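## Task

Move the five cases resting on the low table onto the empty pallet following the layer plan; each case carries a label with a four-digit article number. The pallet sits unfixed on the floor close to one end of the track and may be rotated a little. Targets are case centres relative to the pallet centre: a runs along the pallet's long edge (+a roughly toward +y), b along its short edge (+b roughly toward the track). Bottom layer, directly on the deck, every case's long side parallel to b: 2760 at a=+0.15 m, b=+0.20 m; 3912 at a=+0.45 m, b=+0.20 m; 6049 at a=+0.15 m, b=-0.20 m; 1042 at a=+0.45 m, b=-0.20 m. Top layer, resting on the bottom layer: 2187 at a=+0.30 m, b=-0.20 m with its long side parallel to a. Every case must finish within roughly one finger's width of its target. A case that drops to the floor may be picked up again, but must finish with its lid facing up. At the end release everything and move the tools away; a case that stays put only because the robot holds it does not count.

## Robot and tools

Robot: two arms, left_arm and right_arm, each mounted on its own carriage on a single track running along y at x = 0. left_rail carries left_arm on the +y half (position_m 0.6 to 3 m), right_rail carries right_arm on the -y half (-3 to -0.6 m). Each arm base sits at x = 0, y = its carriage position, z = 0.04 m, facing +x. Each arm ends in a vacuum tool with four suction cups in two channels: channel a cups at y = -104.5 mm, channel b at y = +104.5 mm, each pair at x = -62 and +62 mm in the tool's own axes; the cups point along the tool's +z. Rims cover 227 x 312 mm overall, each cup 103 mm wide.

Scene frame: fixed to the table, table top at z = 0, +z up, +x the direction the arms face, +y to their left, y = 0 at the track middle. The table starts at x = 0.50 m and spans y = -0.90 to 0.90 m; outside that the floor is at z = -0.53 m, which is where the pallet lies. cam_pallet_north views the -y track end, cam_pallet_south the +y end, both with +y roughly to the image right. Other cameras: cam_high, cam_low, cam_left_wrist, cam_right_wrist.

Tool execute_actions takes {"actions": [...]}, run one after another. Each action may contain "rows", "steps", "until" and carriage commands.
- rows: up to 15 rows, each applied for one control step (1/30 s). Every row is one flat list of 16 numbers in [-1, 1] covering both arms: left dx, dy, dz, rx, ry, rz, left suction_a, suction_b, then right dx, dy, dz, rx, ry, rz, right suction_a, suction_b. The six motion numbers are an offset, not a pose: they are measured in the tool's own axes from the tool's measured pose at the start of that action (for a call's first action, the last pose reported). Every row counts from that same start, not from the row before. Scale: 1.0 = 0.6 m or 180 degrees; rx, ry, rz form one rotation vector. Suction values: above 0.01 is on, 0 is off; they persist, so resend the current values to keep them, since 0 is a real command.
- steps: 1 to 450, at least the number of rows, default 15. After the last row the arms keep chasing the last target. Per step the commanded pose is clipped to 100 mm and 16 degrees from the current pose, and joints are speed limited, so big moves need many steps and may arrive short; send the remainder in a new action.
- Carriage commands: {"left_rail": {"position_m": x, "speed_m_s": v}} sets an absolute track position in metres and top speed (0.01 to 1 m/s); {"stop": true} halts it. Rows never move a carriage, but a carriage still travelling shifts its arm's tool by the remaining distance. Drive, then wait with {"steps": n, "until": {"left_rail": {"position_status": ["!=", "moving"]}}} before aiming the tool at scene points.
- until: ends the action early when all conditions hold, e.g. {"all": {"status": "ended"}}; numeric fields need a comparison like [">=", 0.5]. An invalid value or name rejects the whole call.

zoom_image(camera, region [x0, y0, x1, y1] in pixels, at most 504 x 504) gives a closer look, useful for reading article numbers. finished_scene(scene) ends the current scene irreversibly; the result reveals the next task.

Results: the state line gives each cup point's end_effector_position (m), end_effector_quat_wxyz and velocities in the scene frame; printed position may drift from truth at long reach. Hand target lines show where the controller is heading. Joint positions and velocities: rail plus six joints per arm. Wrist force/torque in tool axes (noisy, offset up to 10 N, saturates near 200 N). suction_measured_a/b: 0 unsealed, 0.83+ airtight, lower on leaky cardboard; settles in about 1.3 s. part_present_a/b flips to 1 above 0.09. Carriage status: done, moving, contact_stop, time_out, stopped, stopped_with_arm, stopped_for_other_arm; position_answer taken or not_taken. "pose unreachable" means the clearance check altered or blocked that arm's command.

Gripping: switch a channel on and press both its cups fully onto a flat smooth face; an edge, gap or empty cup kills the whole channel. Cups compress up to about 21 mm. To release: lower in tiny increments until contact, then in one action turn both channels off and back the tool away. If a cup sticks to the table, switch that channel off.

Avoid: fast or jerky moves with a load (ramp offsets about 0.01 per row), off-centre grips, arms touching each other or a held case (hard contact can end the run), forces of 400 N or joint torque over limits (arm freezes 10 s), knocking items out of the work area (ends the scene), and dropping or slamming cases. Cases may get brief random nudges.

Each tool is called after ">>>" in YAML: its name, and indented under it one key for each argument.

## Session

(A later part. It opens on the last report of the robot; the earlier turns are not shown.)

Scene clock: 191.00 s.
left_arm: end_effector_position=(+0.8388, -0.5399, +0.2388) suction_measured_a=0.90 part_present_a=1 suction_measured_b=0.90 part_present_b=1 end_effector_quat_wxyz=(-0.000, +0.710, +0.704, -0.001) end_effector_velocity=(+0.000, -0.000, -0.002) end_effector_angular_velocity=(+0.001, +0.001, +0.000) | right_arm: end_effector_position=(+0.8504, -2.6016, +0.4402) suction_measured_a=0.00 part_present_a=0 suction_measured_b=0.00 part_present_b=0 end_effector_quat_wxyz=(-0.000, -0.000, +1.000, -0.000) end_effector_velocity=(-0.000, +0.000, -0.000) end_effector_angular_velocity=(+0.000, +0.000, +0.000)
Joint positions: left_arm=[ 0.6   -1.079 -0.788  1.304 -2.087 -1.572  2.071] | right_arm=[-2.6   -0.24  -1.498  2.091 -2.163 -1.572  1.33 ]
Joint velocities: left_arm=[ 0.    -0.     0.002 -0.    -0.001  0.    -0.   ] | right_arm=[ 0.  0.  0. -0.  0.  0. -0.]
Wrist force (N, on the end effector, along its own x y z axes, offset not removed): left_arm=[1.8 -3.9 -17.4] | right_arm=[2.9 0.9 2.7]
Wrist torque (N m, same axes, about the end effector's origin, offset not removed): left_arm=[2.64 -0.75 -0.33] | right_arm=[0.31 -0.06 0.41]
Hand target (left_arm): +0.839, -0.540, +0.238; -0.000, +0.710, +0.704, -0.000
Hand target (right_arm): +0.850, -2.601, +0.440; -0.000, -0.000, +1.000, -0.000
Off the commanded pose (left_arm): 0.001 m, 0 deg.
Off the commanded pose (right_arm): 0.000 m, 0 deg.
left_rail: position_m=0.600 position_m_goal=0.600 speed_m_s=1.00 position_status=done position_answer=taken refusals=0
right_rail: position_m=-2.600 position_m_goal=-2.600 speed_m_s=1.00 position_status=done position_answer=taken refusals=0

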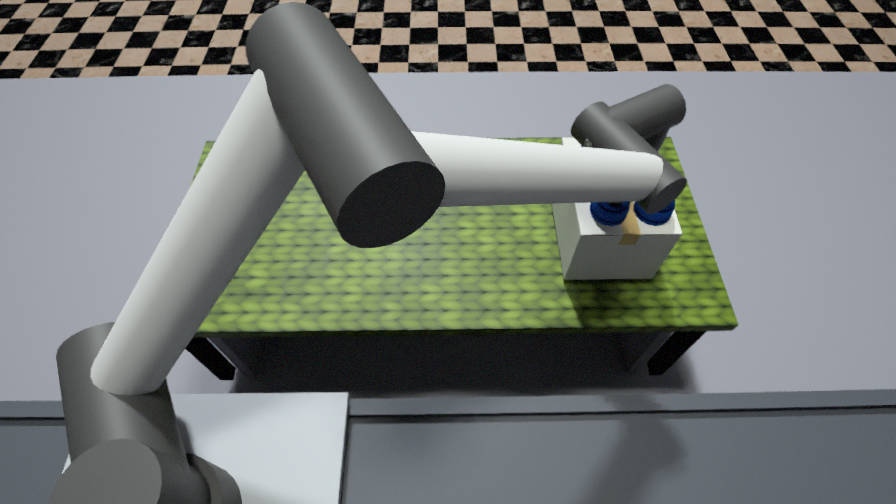

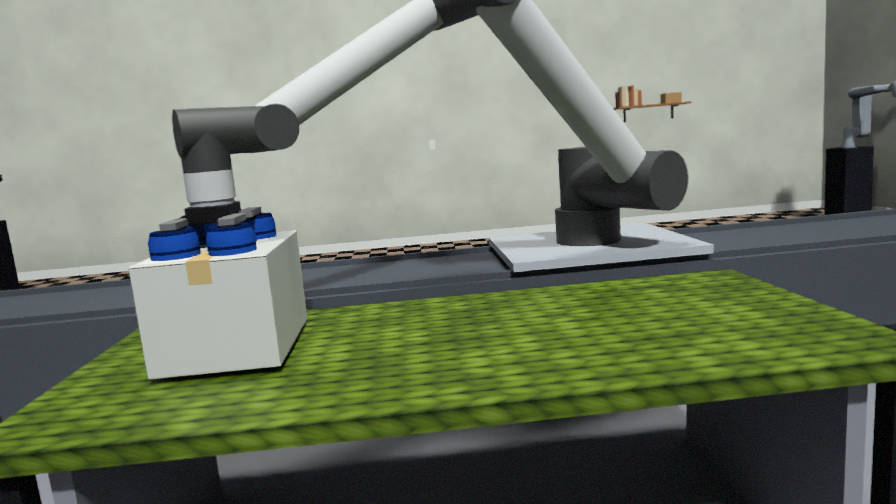

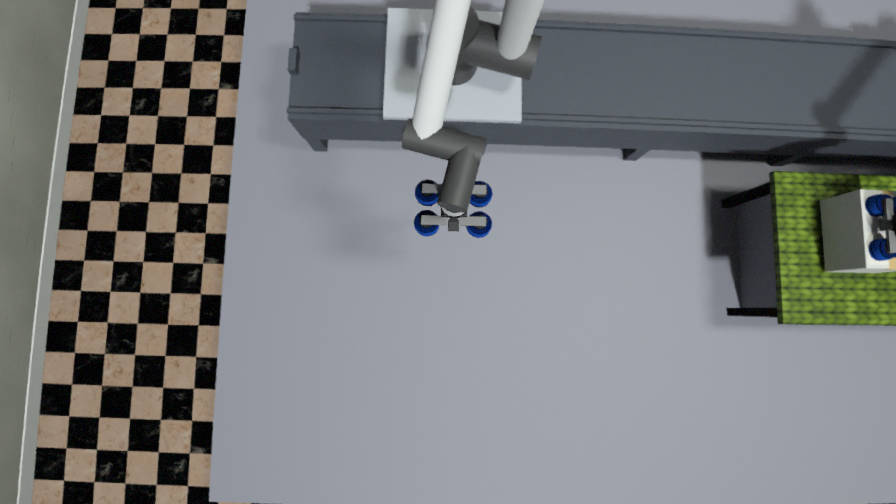

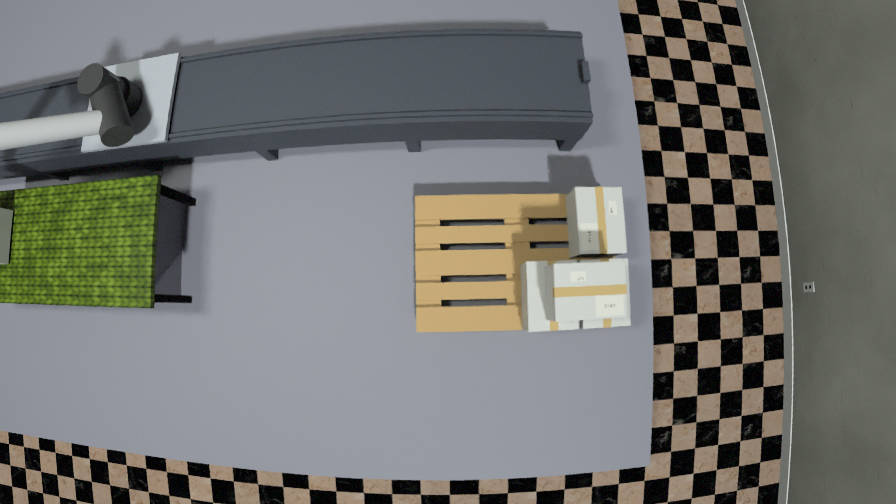

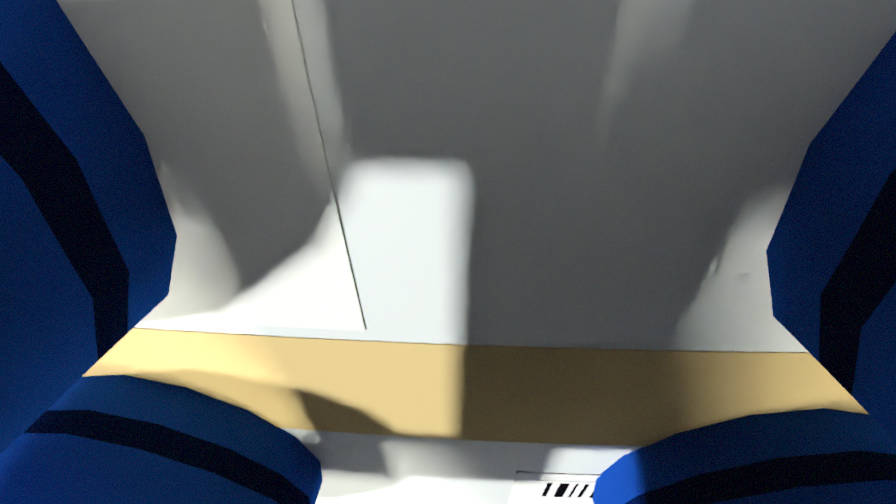

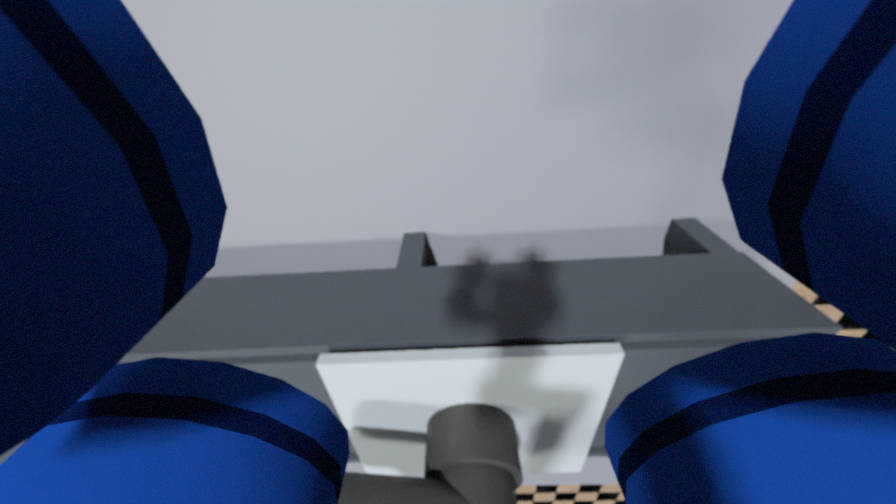

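>>> execute_actions:
  actions:
    - {"rows":[[0,0,-0.01,0,0,0,1,1,0,0,0,0,0,0,0,0],[0,0,-0.03,0,0,0,1,1,0,0,0,0,0,0,0,0],[0,0,-0.06,0,0,0,1,1,0,0,0,0,0,0,0,0]],"steps":8}
    - {"left_rail":{"position_m":3.0},"rows":[[0.03,0,-0.03,0,0,0,1,1,0,0,0,0,0,0,0,0],[0.08,0,-0.03,0,0,0,1,1,0,0,0,0,0,0,0,0],[1,-0.05,-0.03,0,0,-0.0063,1,1,0,0,0,0,0,0,0,0]],"steps":40}
    - {"rows":[[1,0,0.4,0,0,0,1,1,0,0,0,0,0,0,0,0]],"steps":42}

>>> execute_actions:
  actions: []

Scene clock: 200.60 s.
left_arm: end_effector_position=(+0.8056, +3.0015, +0.0438) suction_measured_a=0.91 part_present_a=1 suction_measured_b=0.91 part_present_b=1 end_effector_quat_wxyz=(-0.001, +0.702, +0.712, -0.002) end_effector_velocity=(+0.020, +0.457, -0.028) end_effector_angular_velocity=(-0.014, -0.008, -0.011) | right_arm: end_effector_position=(+0.8504, -2.6016, +0.4402) suction_measured_a=0.00 part_present_a=0 suction_measured_b=0.00 part_present_b=0 end_effector_quat_wxyz=(-0.000, -0.000, +1.000, -0.000) end_effector_velocity=(-0.000, +0.000, +0.000) end_effector_angular_velocity=(-0.000, -0.000, +0.000)
Joint positions: left_arm=[ 2.962 -0.202 -1.067  2.35  -2.85  -1.572  2.925] | right_arm=[-2.6   -0.24  -1.498  2.091 -2.163 -1.572  1.33 ]
Joint velocities: left_arm=[ 0.395  0.088  0.057 -0.026 -0.041 -0.012  0.099] | right_arm=[ 0.  0. -0.  0. -0. -0.  0.]
Wrist force (N, on the end effector, along its own x y z axes, offset not removed): left_arm=[28.3 -0.5 -16.5] | right_arm=[9.2 1.5 -4.0]
Wrist torque (N m, same axes, about the end effector's origin, offset not removed): left_arm=[2.27 1.57 -0.74] | right_arm=[0.56 -0.94 0.26]
Hand target (left_arm): +0.808, +3.024, +0.041; -0.000, +0.703, +0.712, -0.002
Hand target (right_arm): +0.850, -2.601, +0.440; -0.000, -0.000, +1.000, -0.000
Off the commanded pose (left_arm): 0.009 m, 0 deg.
Off the commanded pose (right_arm): 0.000 m, 0 deg.
left_rail: position_m=2.962 position_m_goal=3.000 speed_m_s=1.00 position_status=moving position_answer=taken refusals=0
right_rail: position_m=-2.600 position_m_goal=-2.600 speed_m_s=1.00 position_status=done position_answer=taken refusals=0

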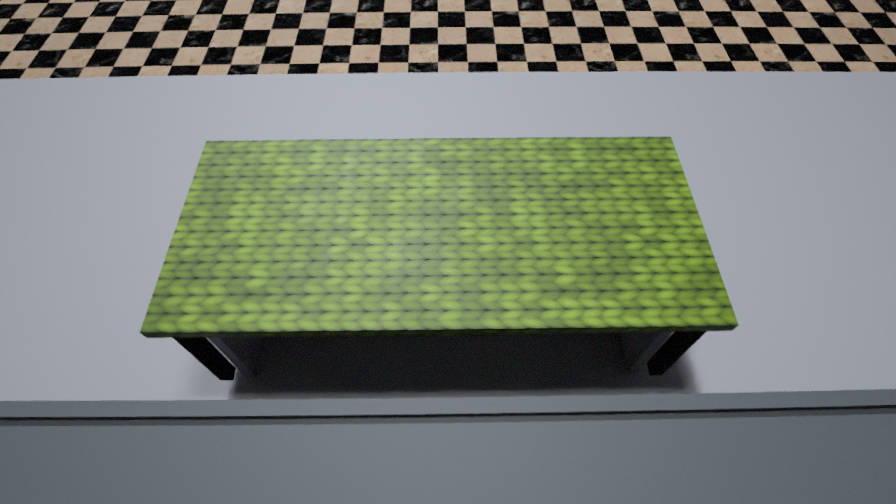

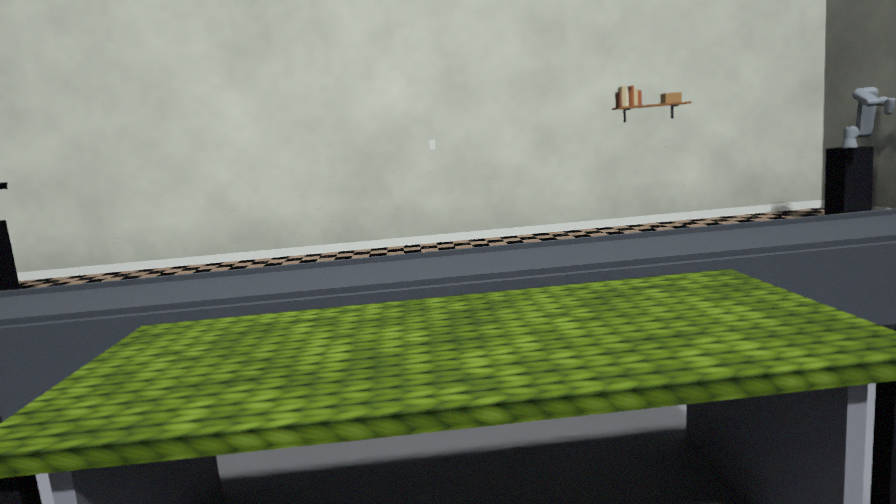

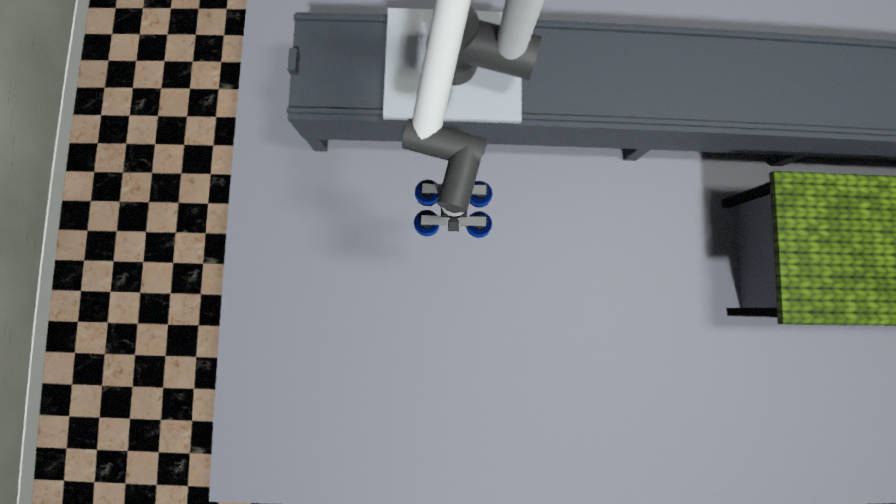

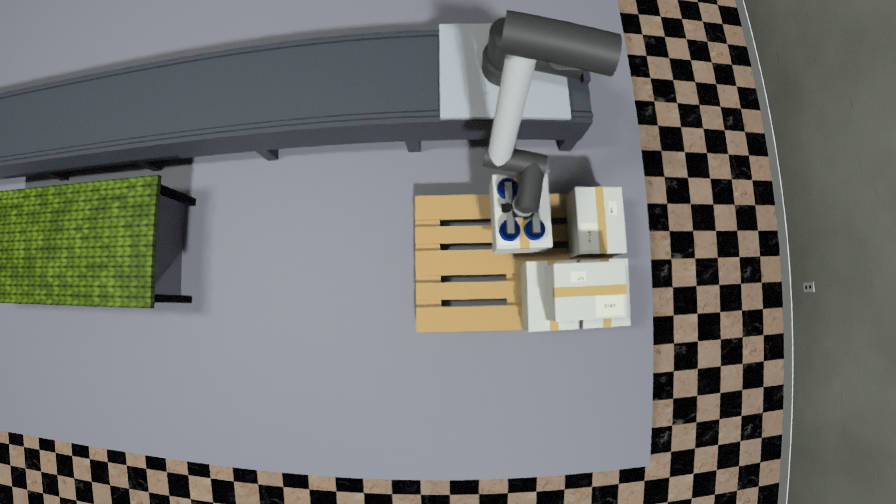

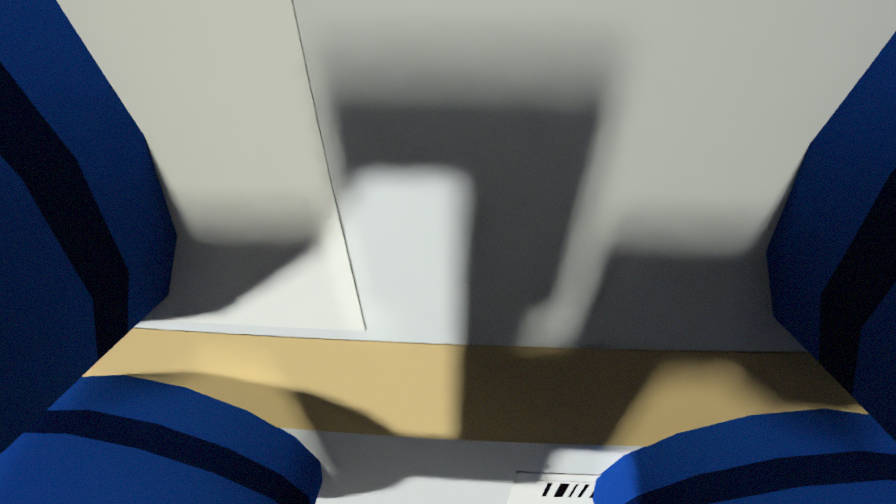

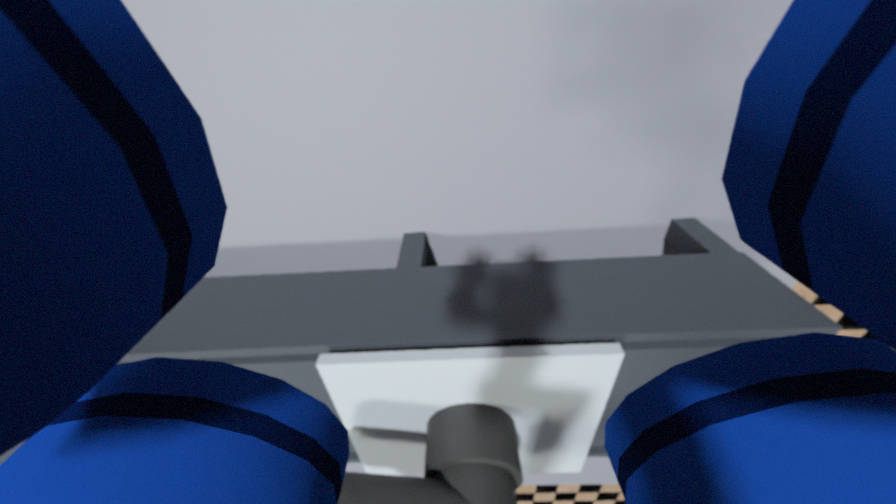

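Scene clock: 200.60 s.
left_arm: end_effector_position=(+0.8056, +3.0015, +0.0438) suction_measured_a=0.91 part_present_a=1 suction_measured_b=0.91 part_present_b=1 end_effector_quat_wxyz=(-0.001, +0.702, +0.712, -0.002) end_effector_velocity=(+0.020, +0.457, -0.028) end_effector_angular_velocity=(-0.014, -0.008, -0.011) | right_arm: end_effector_position=(+0.8504, -2.6016, +0.4402) suction_measured_a=0.00 part_present_a=0 suction_measured_b=0.00 part_present_b=0 end_effector_quat_wxyz=(-0.000, -0.000, +1.000, -0.000) end_effector_velocity=(-0.000, +0.000, +0.000) end_effector_angular_velocity=(-0.000, -0.000, +0.000)
Joint positions: left_arm=[ 2.962 -0.202 -1.067  2.35  -2.85  -1.572  2.925] | right_arm=[-2.6   -0.24  -1.498  2.091 -2.163 -1.572  1.33 ]
Joint velocities: left_arm=[ 0.395  0.088  0.057 -0.026 -0.041 -0.012  0.099] | right_arm=[ 0.  0. -0.  0. -0. -0.  0.]
Wrist force (N, on the end effector, along its own x y z axes, offset not removed): left_arm=[28.3 -0.5 -16.5] | right_arm=[9.2 1.5 -4.0]
Wrist torque (N m, same axes, about the end effector's origin, offset not removed): left_arm=[2.27 1.57 -0.74] | right_arm=[0.56 -0.94 0.26]
Hand target (left_arm): +0.808, +3.024, +0.041; -0.000, +0.703, +0.712, -0.002
Hand target (right_arm): +0.850, -2.601, +0.440; -0.000, -0.000, +1.000, -0.000
Off the commanded pose (left_arm): 0.009 m, 0 deg.
Off the commanded pose (right_arm): 0.000 m, 0 deg.
left_rail: position_m=2.962 position_m_goal=3.000 speed_m_s=1.00 position_status=moving position_answer=taken refusals=0
right_rail: position_m=-2.600 position_m_goal=-2.600 speed_m_s=1.00 position_status=done position_answer=taken refusals=0

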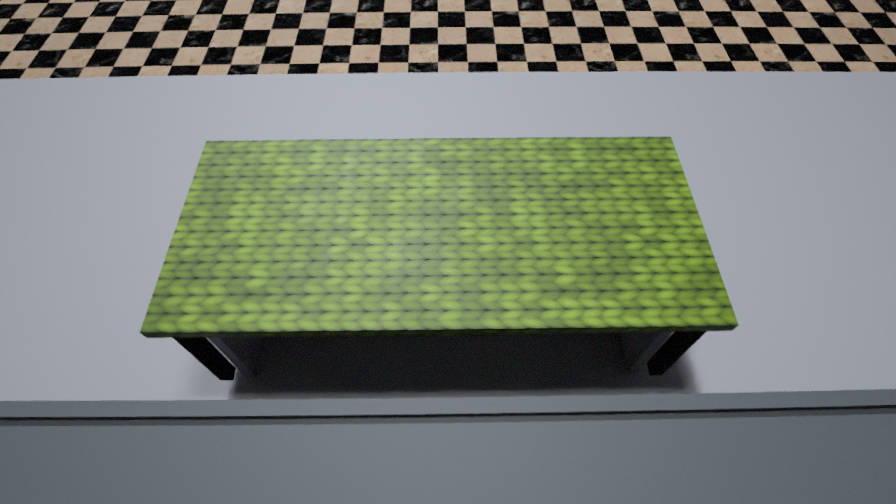

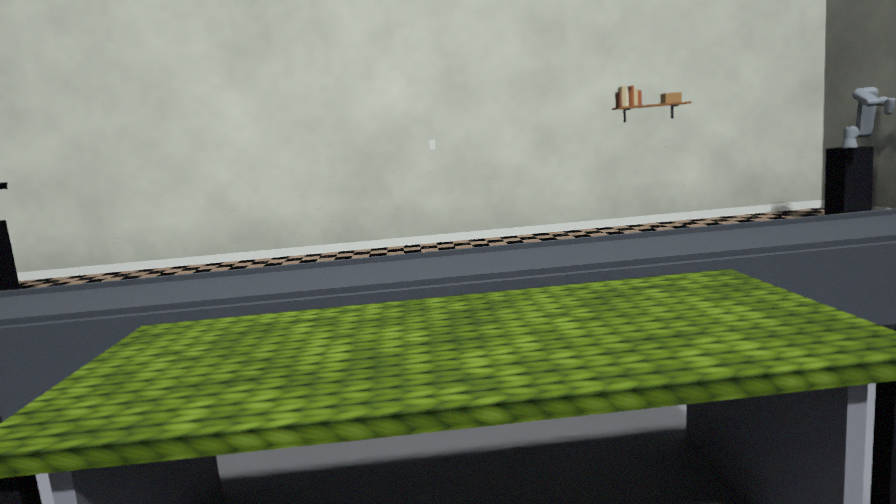

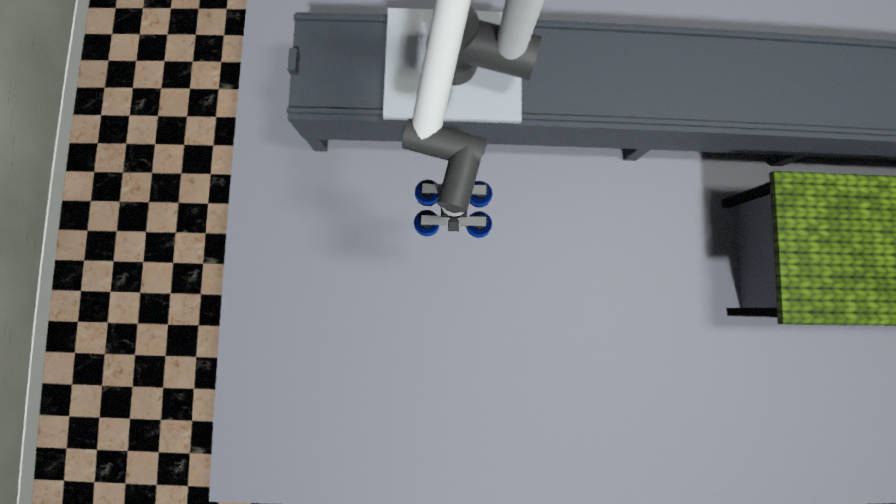

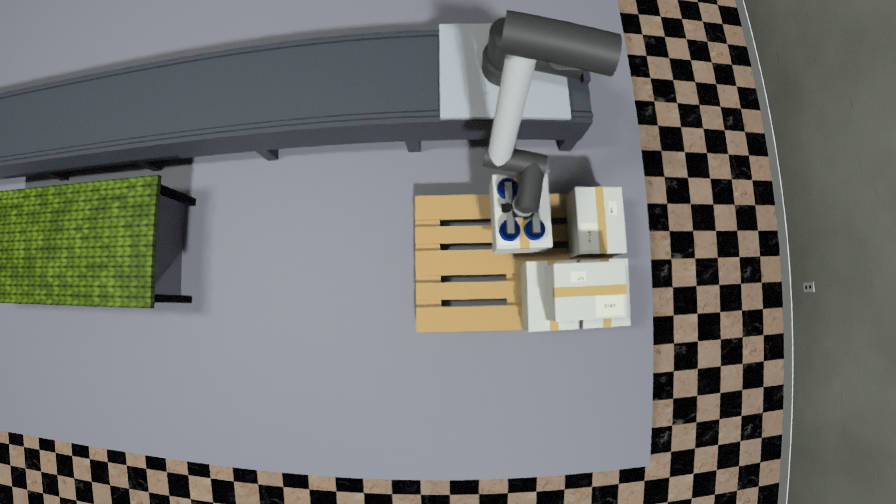

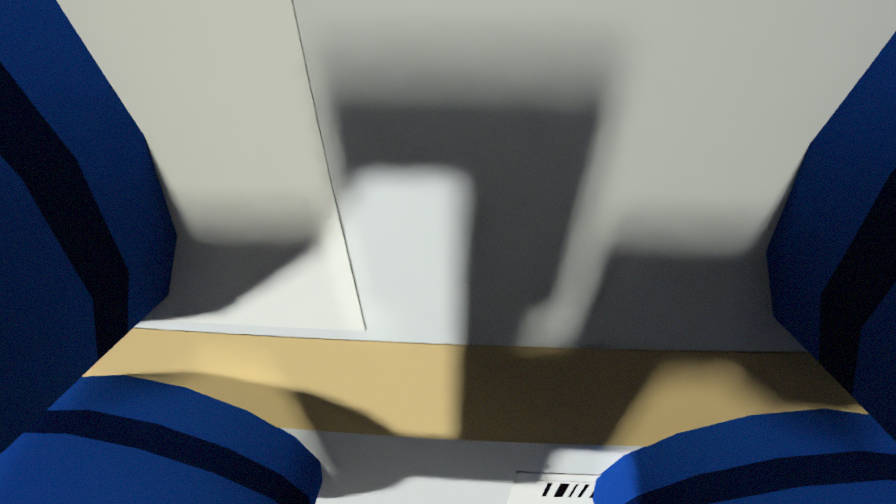

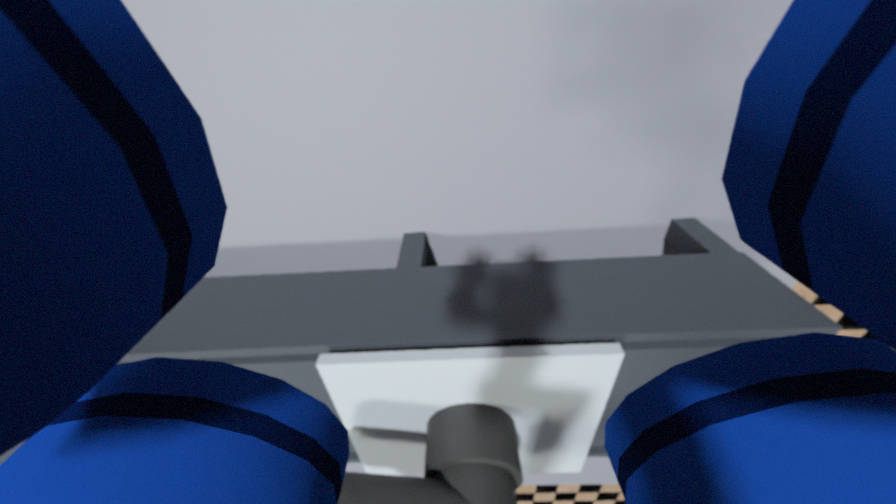

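>>> execute_actions:
  actions:
    - {"rows":[[0.228,0.034,0.334,-0.0013,0.0005,0.0009,1,1,0,0,0,0,0,0,0,0]],"steps":24}

>>> zoom_image:
  camera: "cam_pallet_south"
  region: [470,160,670,340]

Scene clock: 204.50 s.
left_arm: end_effector_position=(+0.8231, +3.1750, -0.1549) suction_measured_a=0.91 part_present_a=1 suction_measured_b=0.91 part_present_b=1 end_effector_quat_wxyz=(-0.000, +0.703, +0.711, +0.000) end_effector_velocity=(+0.007, +0.009, -0.016) end_effector_angular_velocity=(-0.001, -0.004, -0.001) | right_arm: end_effector_position=(+0.8504, -2.6016, +0.4402) suction_measured_a=0.00 part_present_a=0 suction_measured_b=0.00 part_present_b=0 end_effector_quat_wxyz=(-0.000, -0.000, +1.000, -0.000) end_effector_velocity=(+0.000, -0.000, -0.000) end_effector_angular_velocity=(-0.000, +0.000, +0.000)
Joint positions: left_arm=[ 3.    -0.032 -0.747  2.283 -3.107 -1.571  3.099] | right_arm=[-2.6   -0.24  -1.498  2.091 -2.163 -1.572  1.33 ]
Joint velocities: left_arm=[ 0.     0.012  0.026 -0.016 -0.014 -0.001  0.013] | right_arm=[ 0. -0.  0. -0. -0. -0. -0.]
Wrist force (N, on the end effector, along its own x y z axes, offset not removed): left_arm=[0.9 -4.0 -22.7] | right_arm=[3.7 -3.8 -3.1]
Wrist torque (N m, same axes, about the end effector's origin, offset not removed): left_arm=[2.12 -0.56 -0.33] | right_arm=[-0.32 0.06 0.40]
Hand target (left_arm): +0.824, +3.176, -0.157; +0.000, +0.703, +0.711, +0.000
Hand target (right_arm): +0.850, -2.601, +0.440; -0.000, -0.000, +1.000, -0.000
Off the commanded pose (left_arm): 0.002 m, 0 deg.
Off the commanded pose (right_arm): 0.000 m, 0 deg.
left_rail: position_m=3.000 position_m_goal=3.000 speed_m_s=1.00 position_status=done position_answer=taken refusals=0
right_rail: position_m=-2.600 position_m_goal=-2.600 speed_m_s=1.00 position_status=done position_answer=taken refusals=0

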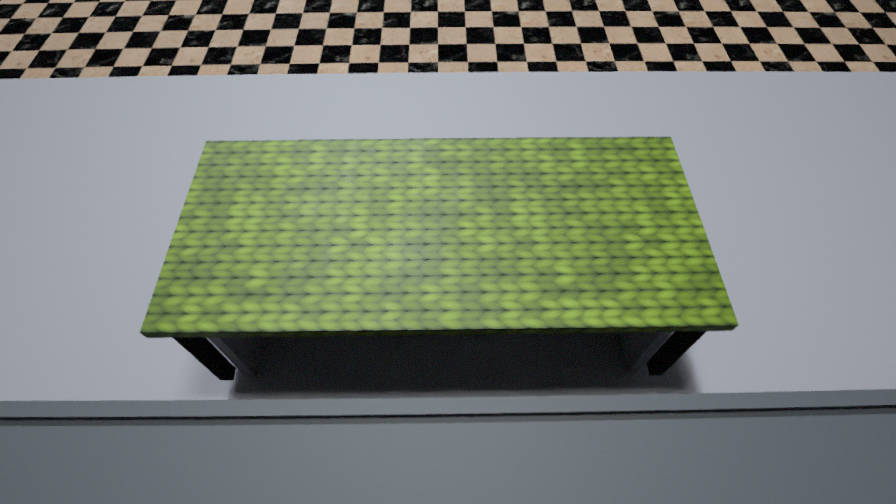

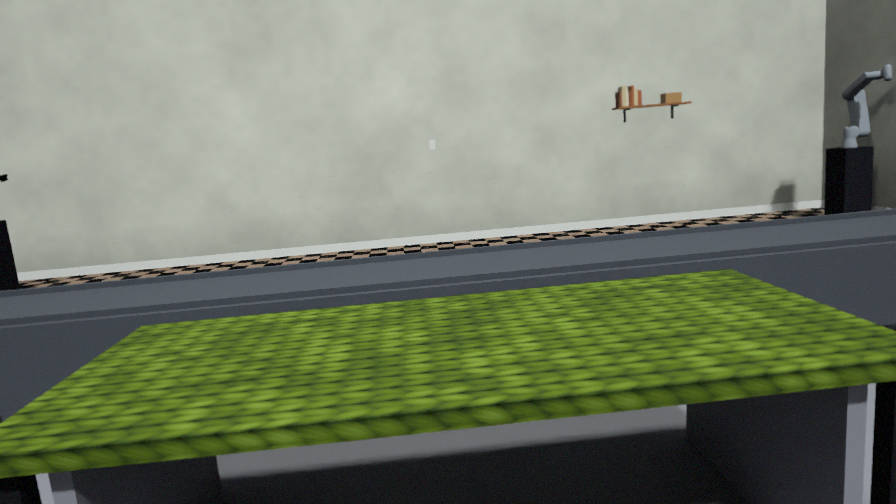

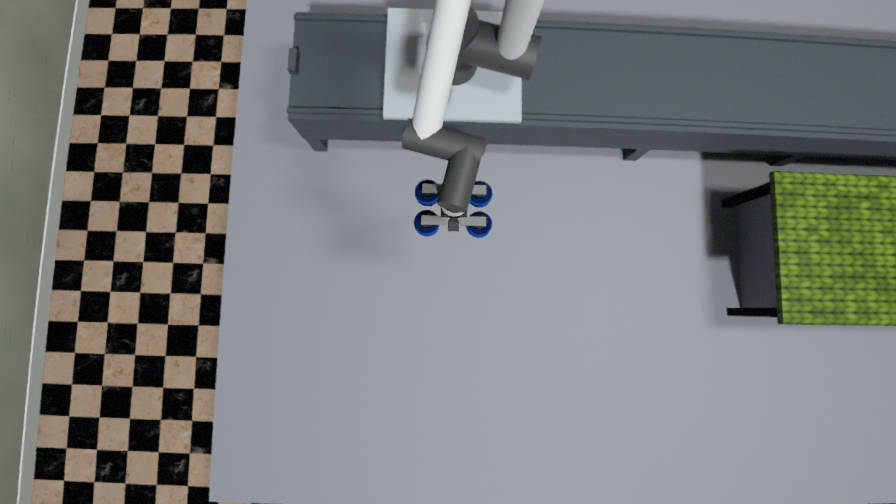

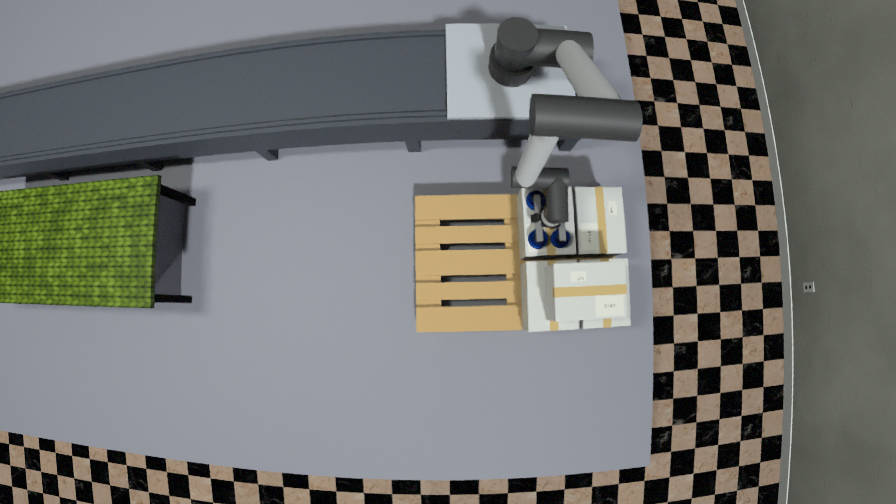

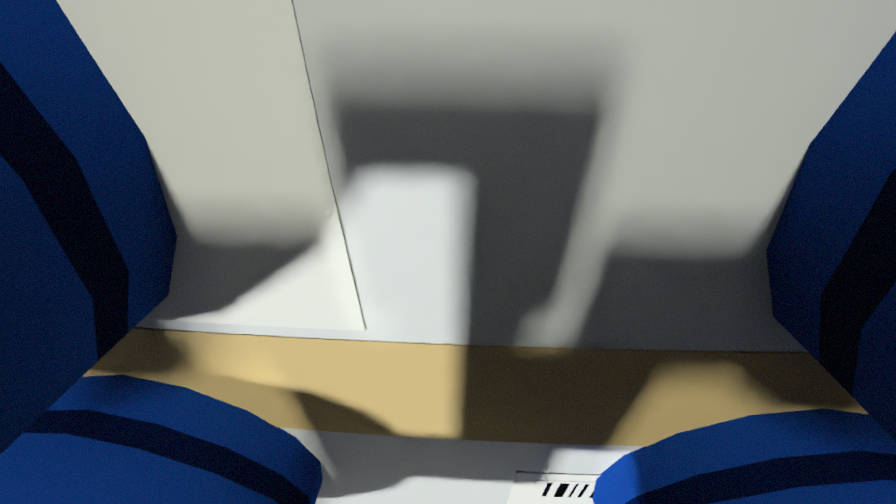

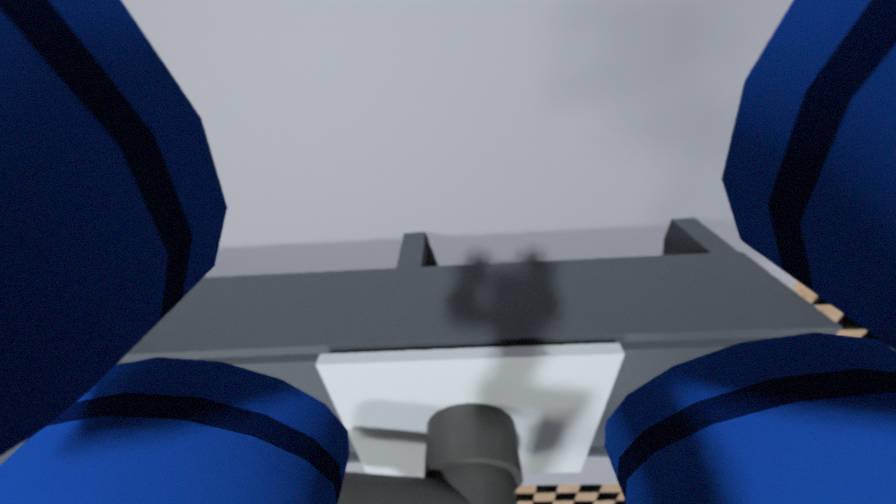

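Region (470, 160, 670, 340) of cam_pallet_south's 896x504 image, scaled by 2.520, with more detail than that image has; it fills the top 454 rows of this view, and the rest is white.

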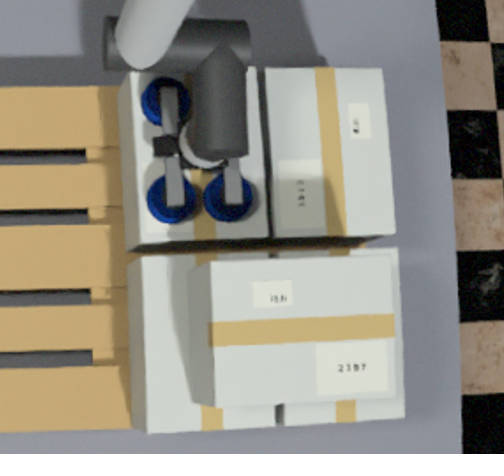

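>>> execute_actions:
  actions:
    - {"rows":[[0.002,0.002,0.0118,0,0,0,1,1,0,0,0,0,0,0,0,0]],"steps":9}
    - {"rows":[[0,0,-0.005,0,0,0,0,0,0,0,0,0,0,0,0,0],[0,0,-0.01,0,0,0,0,0,0,0,0,0,0,0,0,0],[0,0,-0.015,0,0,0,0,0,0,0,0,0,0,0,0,0],[0,0,-0.02,0,0,0,0,0,0,0,0,0,0,0,0,0],[0,0,-0.027,0,0,0,0,0,0,0,0,0,0,0,0,0],[0,0,-0.035,0,0,0,0,0,0,0,0,0,0,0,0,0],[0,0,-0.045,0,0,0,0,0,0,0,0,0,0,0,0,0],[0,0,-0.06,0,0,0,0,0,0,0,0,0,0,0,0,0],[0,0,-0.08,0,0,0,0,0,0,0,0,0,0,0,0,0],[0,0,-0.12,0,0,0,0,0,0,0,0,0,0,0,0,0]],"steps":14}
    - {"left_rail":{"position_m":1.8},"rows":[[0,0,-0.3,0,0,0,0,0,0,0,0,0,0,0,0,0]],"steps":15}

Scene clock: 210.47 s.
left_arm: end_effector_position=(+0.8234, +2.9556, +0.0618) suction_measured_a=0.00 part_present_a=0 suction_measured_b=0.00 part_present_b=0 end_effector_quat_wxyz=(+0.001, +0.703, +0.711, +0.001) end_effector_velocity=(-0.001, -0.941, +0.091) end_effector_angular_velocity=(+0.000, +0.022, +0.000) | right_arm: end_effector_position=(+0.8504, -2.6016, +0.4402) suction_measured_a=0.00 part_present_a=0 suction_measured_b=0.00 part_present_b=0 end_effector_quat_wxyz=(-0.000, -0.000, +1.000, -0.000) end_effector_velocity=(-0.000, +0.000, +0.000) end_effector_angular_velocity=(-0.000, -0.000, +0.000)
Joint positions: left_arm=[ 2.779 -0.029 -1.076  2.299 -2.798 -1.57   3.101] | right_arm=[-2.6   -0.24  -1.498  2.091 -2.163 -1.572  1.33 ]
Joint velocities: left_arm=[-0.938 -0.003 -0.136 -0.022  0.179 -0.    -0.004] | right_arm=[ 0.  0. -0.  0. -0.  0.  0.]
Wrist force (N, on the end effector, along its own x y z axes, offset not removed): left_arm=[2.7 -0.3 2.1] | right_arm=[0.0 -4.6 -3.2]
Wrist torque (N m, same axes, about the end effector's origin, offset not removed): left_arm=[0.14 0.15 -0.13] | right_arm=[-0.41 0.38 -0.05]
Hand target (left_arm): +0.823, +2.910, +0.072; +0.000, +0.703, +0.711, +0.000
Hand target (right_arm): +0.850, -2.601, +0.440; -0.000, -0.000, +1.000, -0.000
Off the commanded pose (left_arm): 0.010 m, 0 deg.
Off the commanded pose (right_arm): 0.000 m, 0 deg.
left_rail: position_m=2.779 position_m_goal=1.800 speed_m_s=1.00 position_status=moving position_answer=taken refusals=0
right_rail: position_m=-2.600 position_m_goal=-2.600 speed_m_s=1.00 position_status=done position_answer=taken refusals=0

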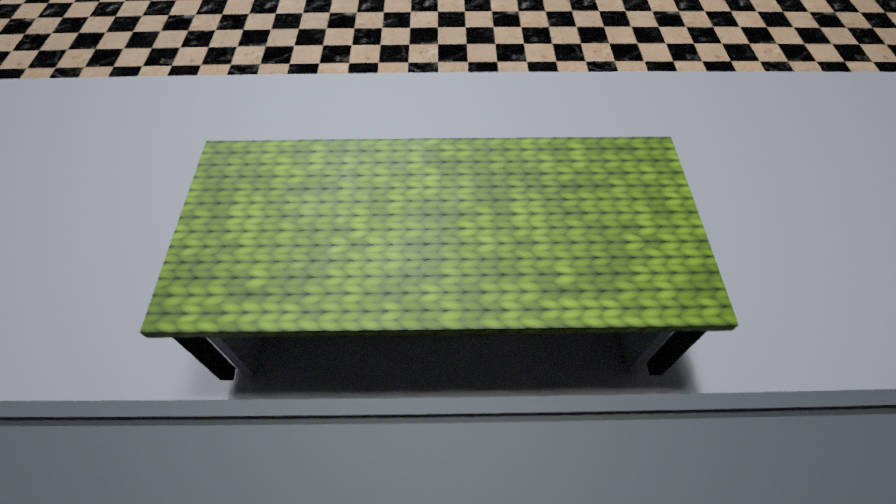

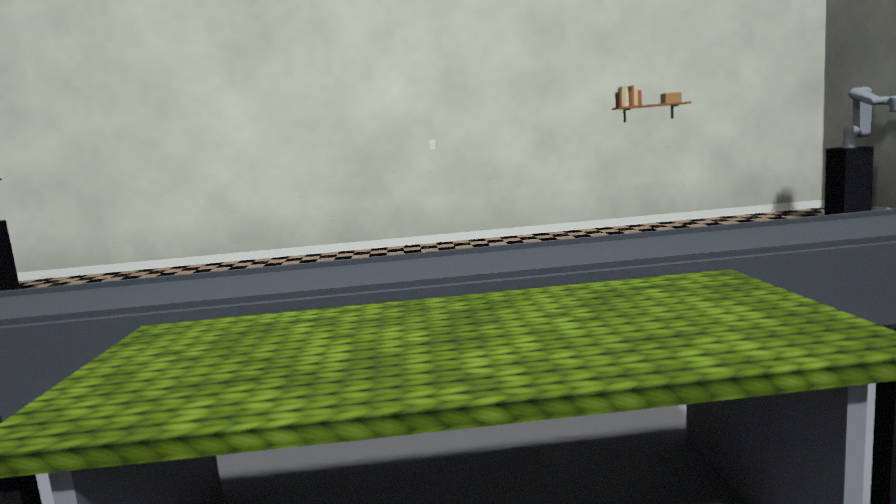

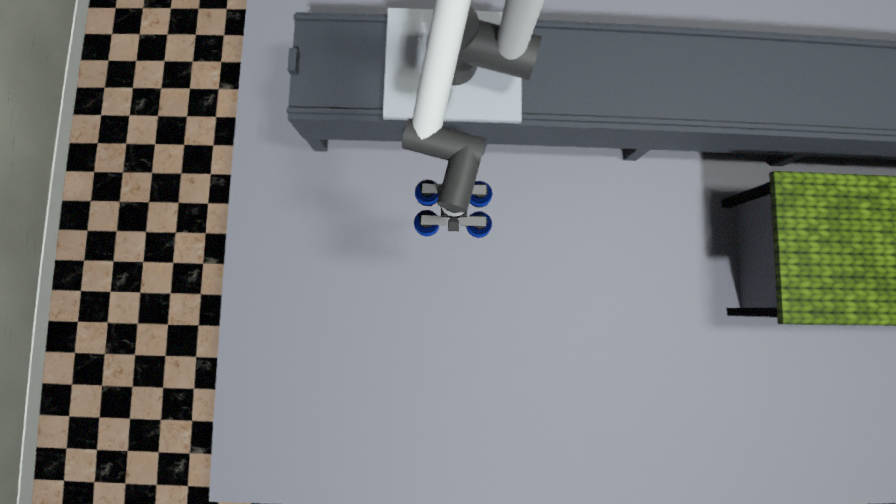

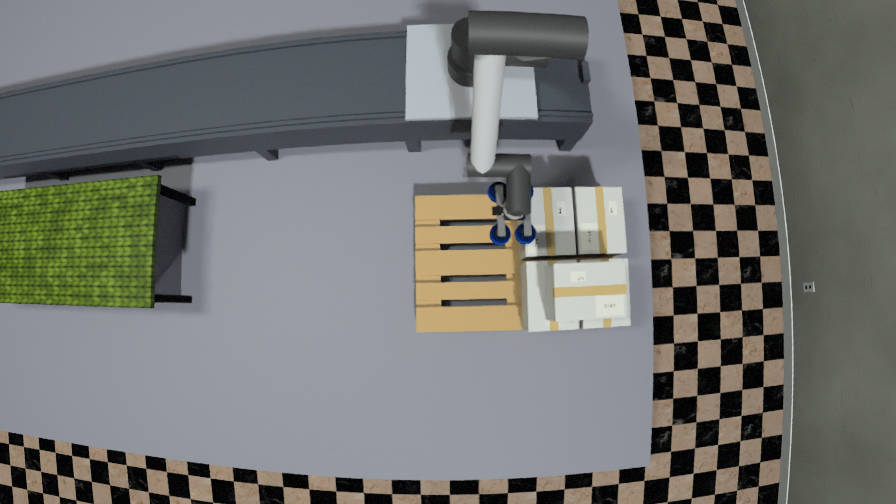

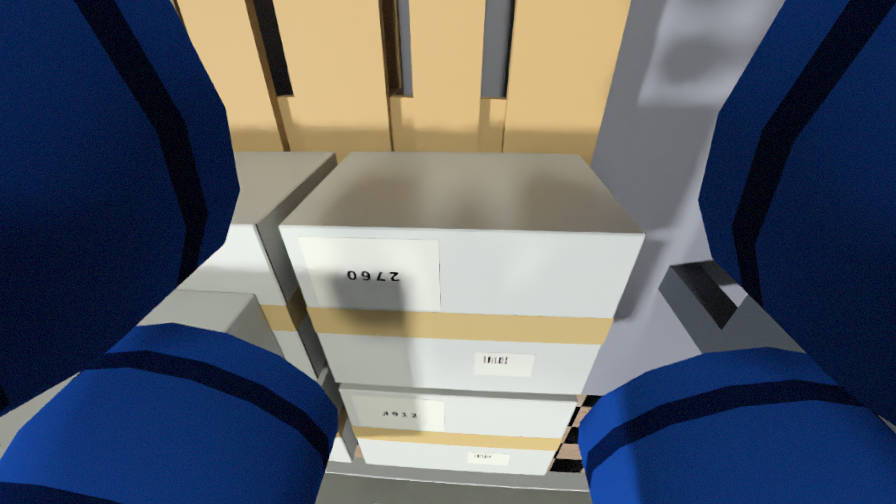

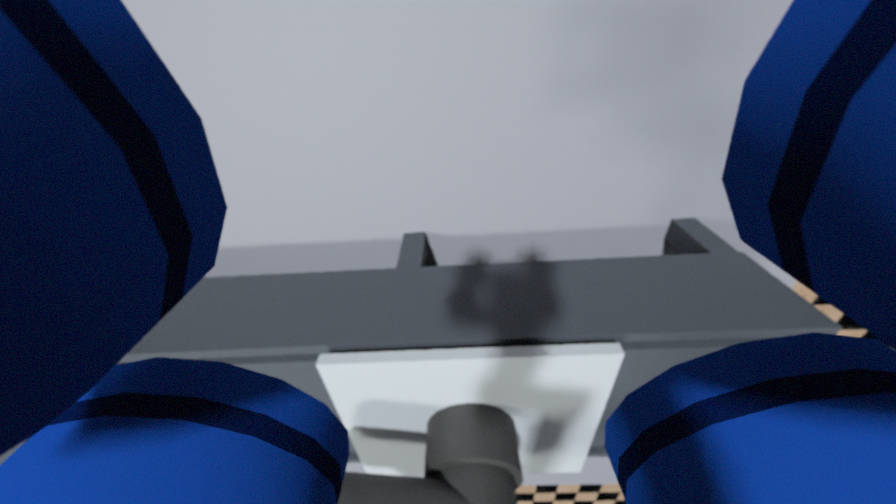

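>>> finished_scene:
  scene: 1

The scene is finished: the task was done.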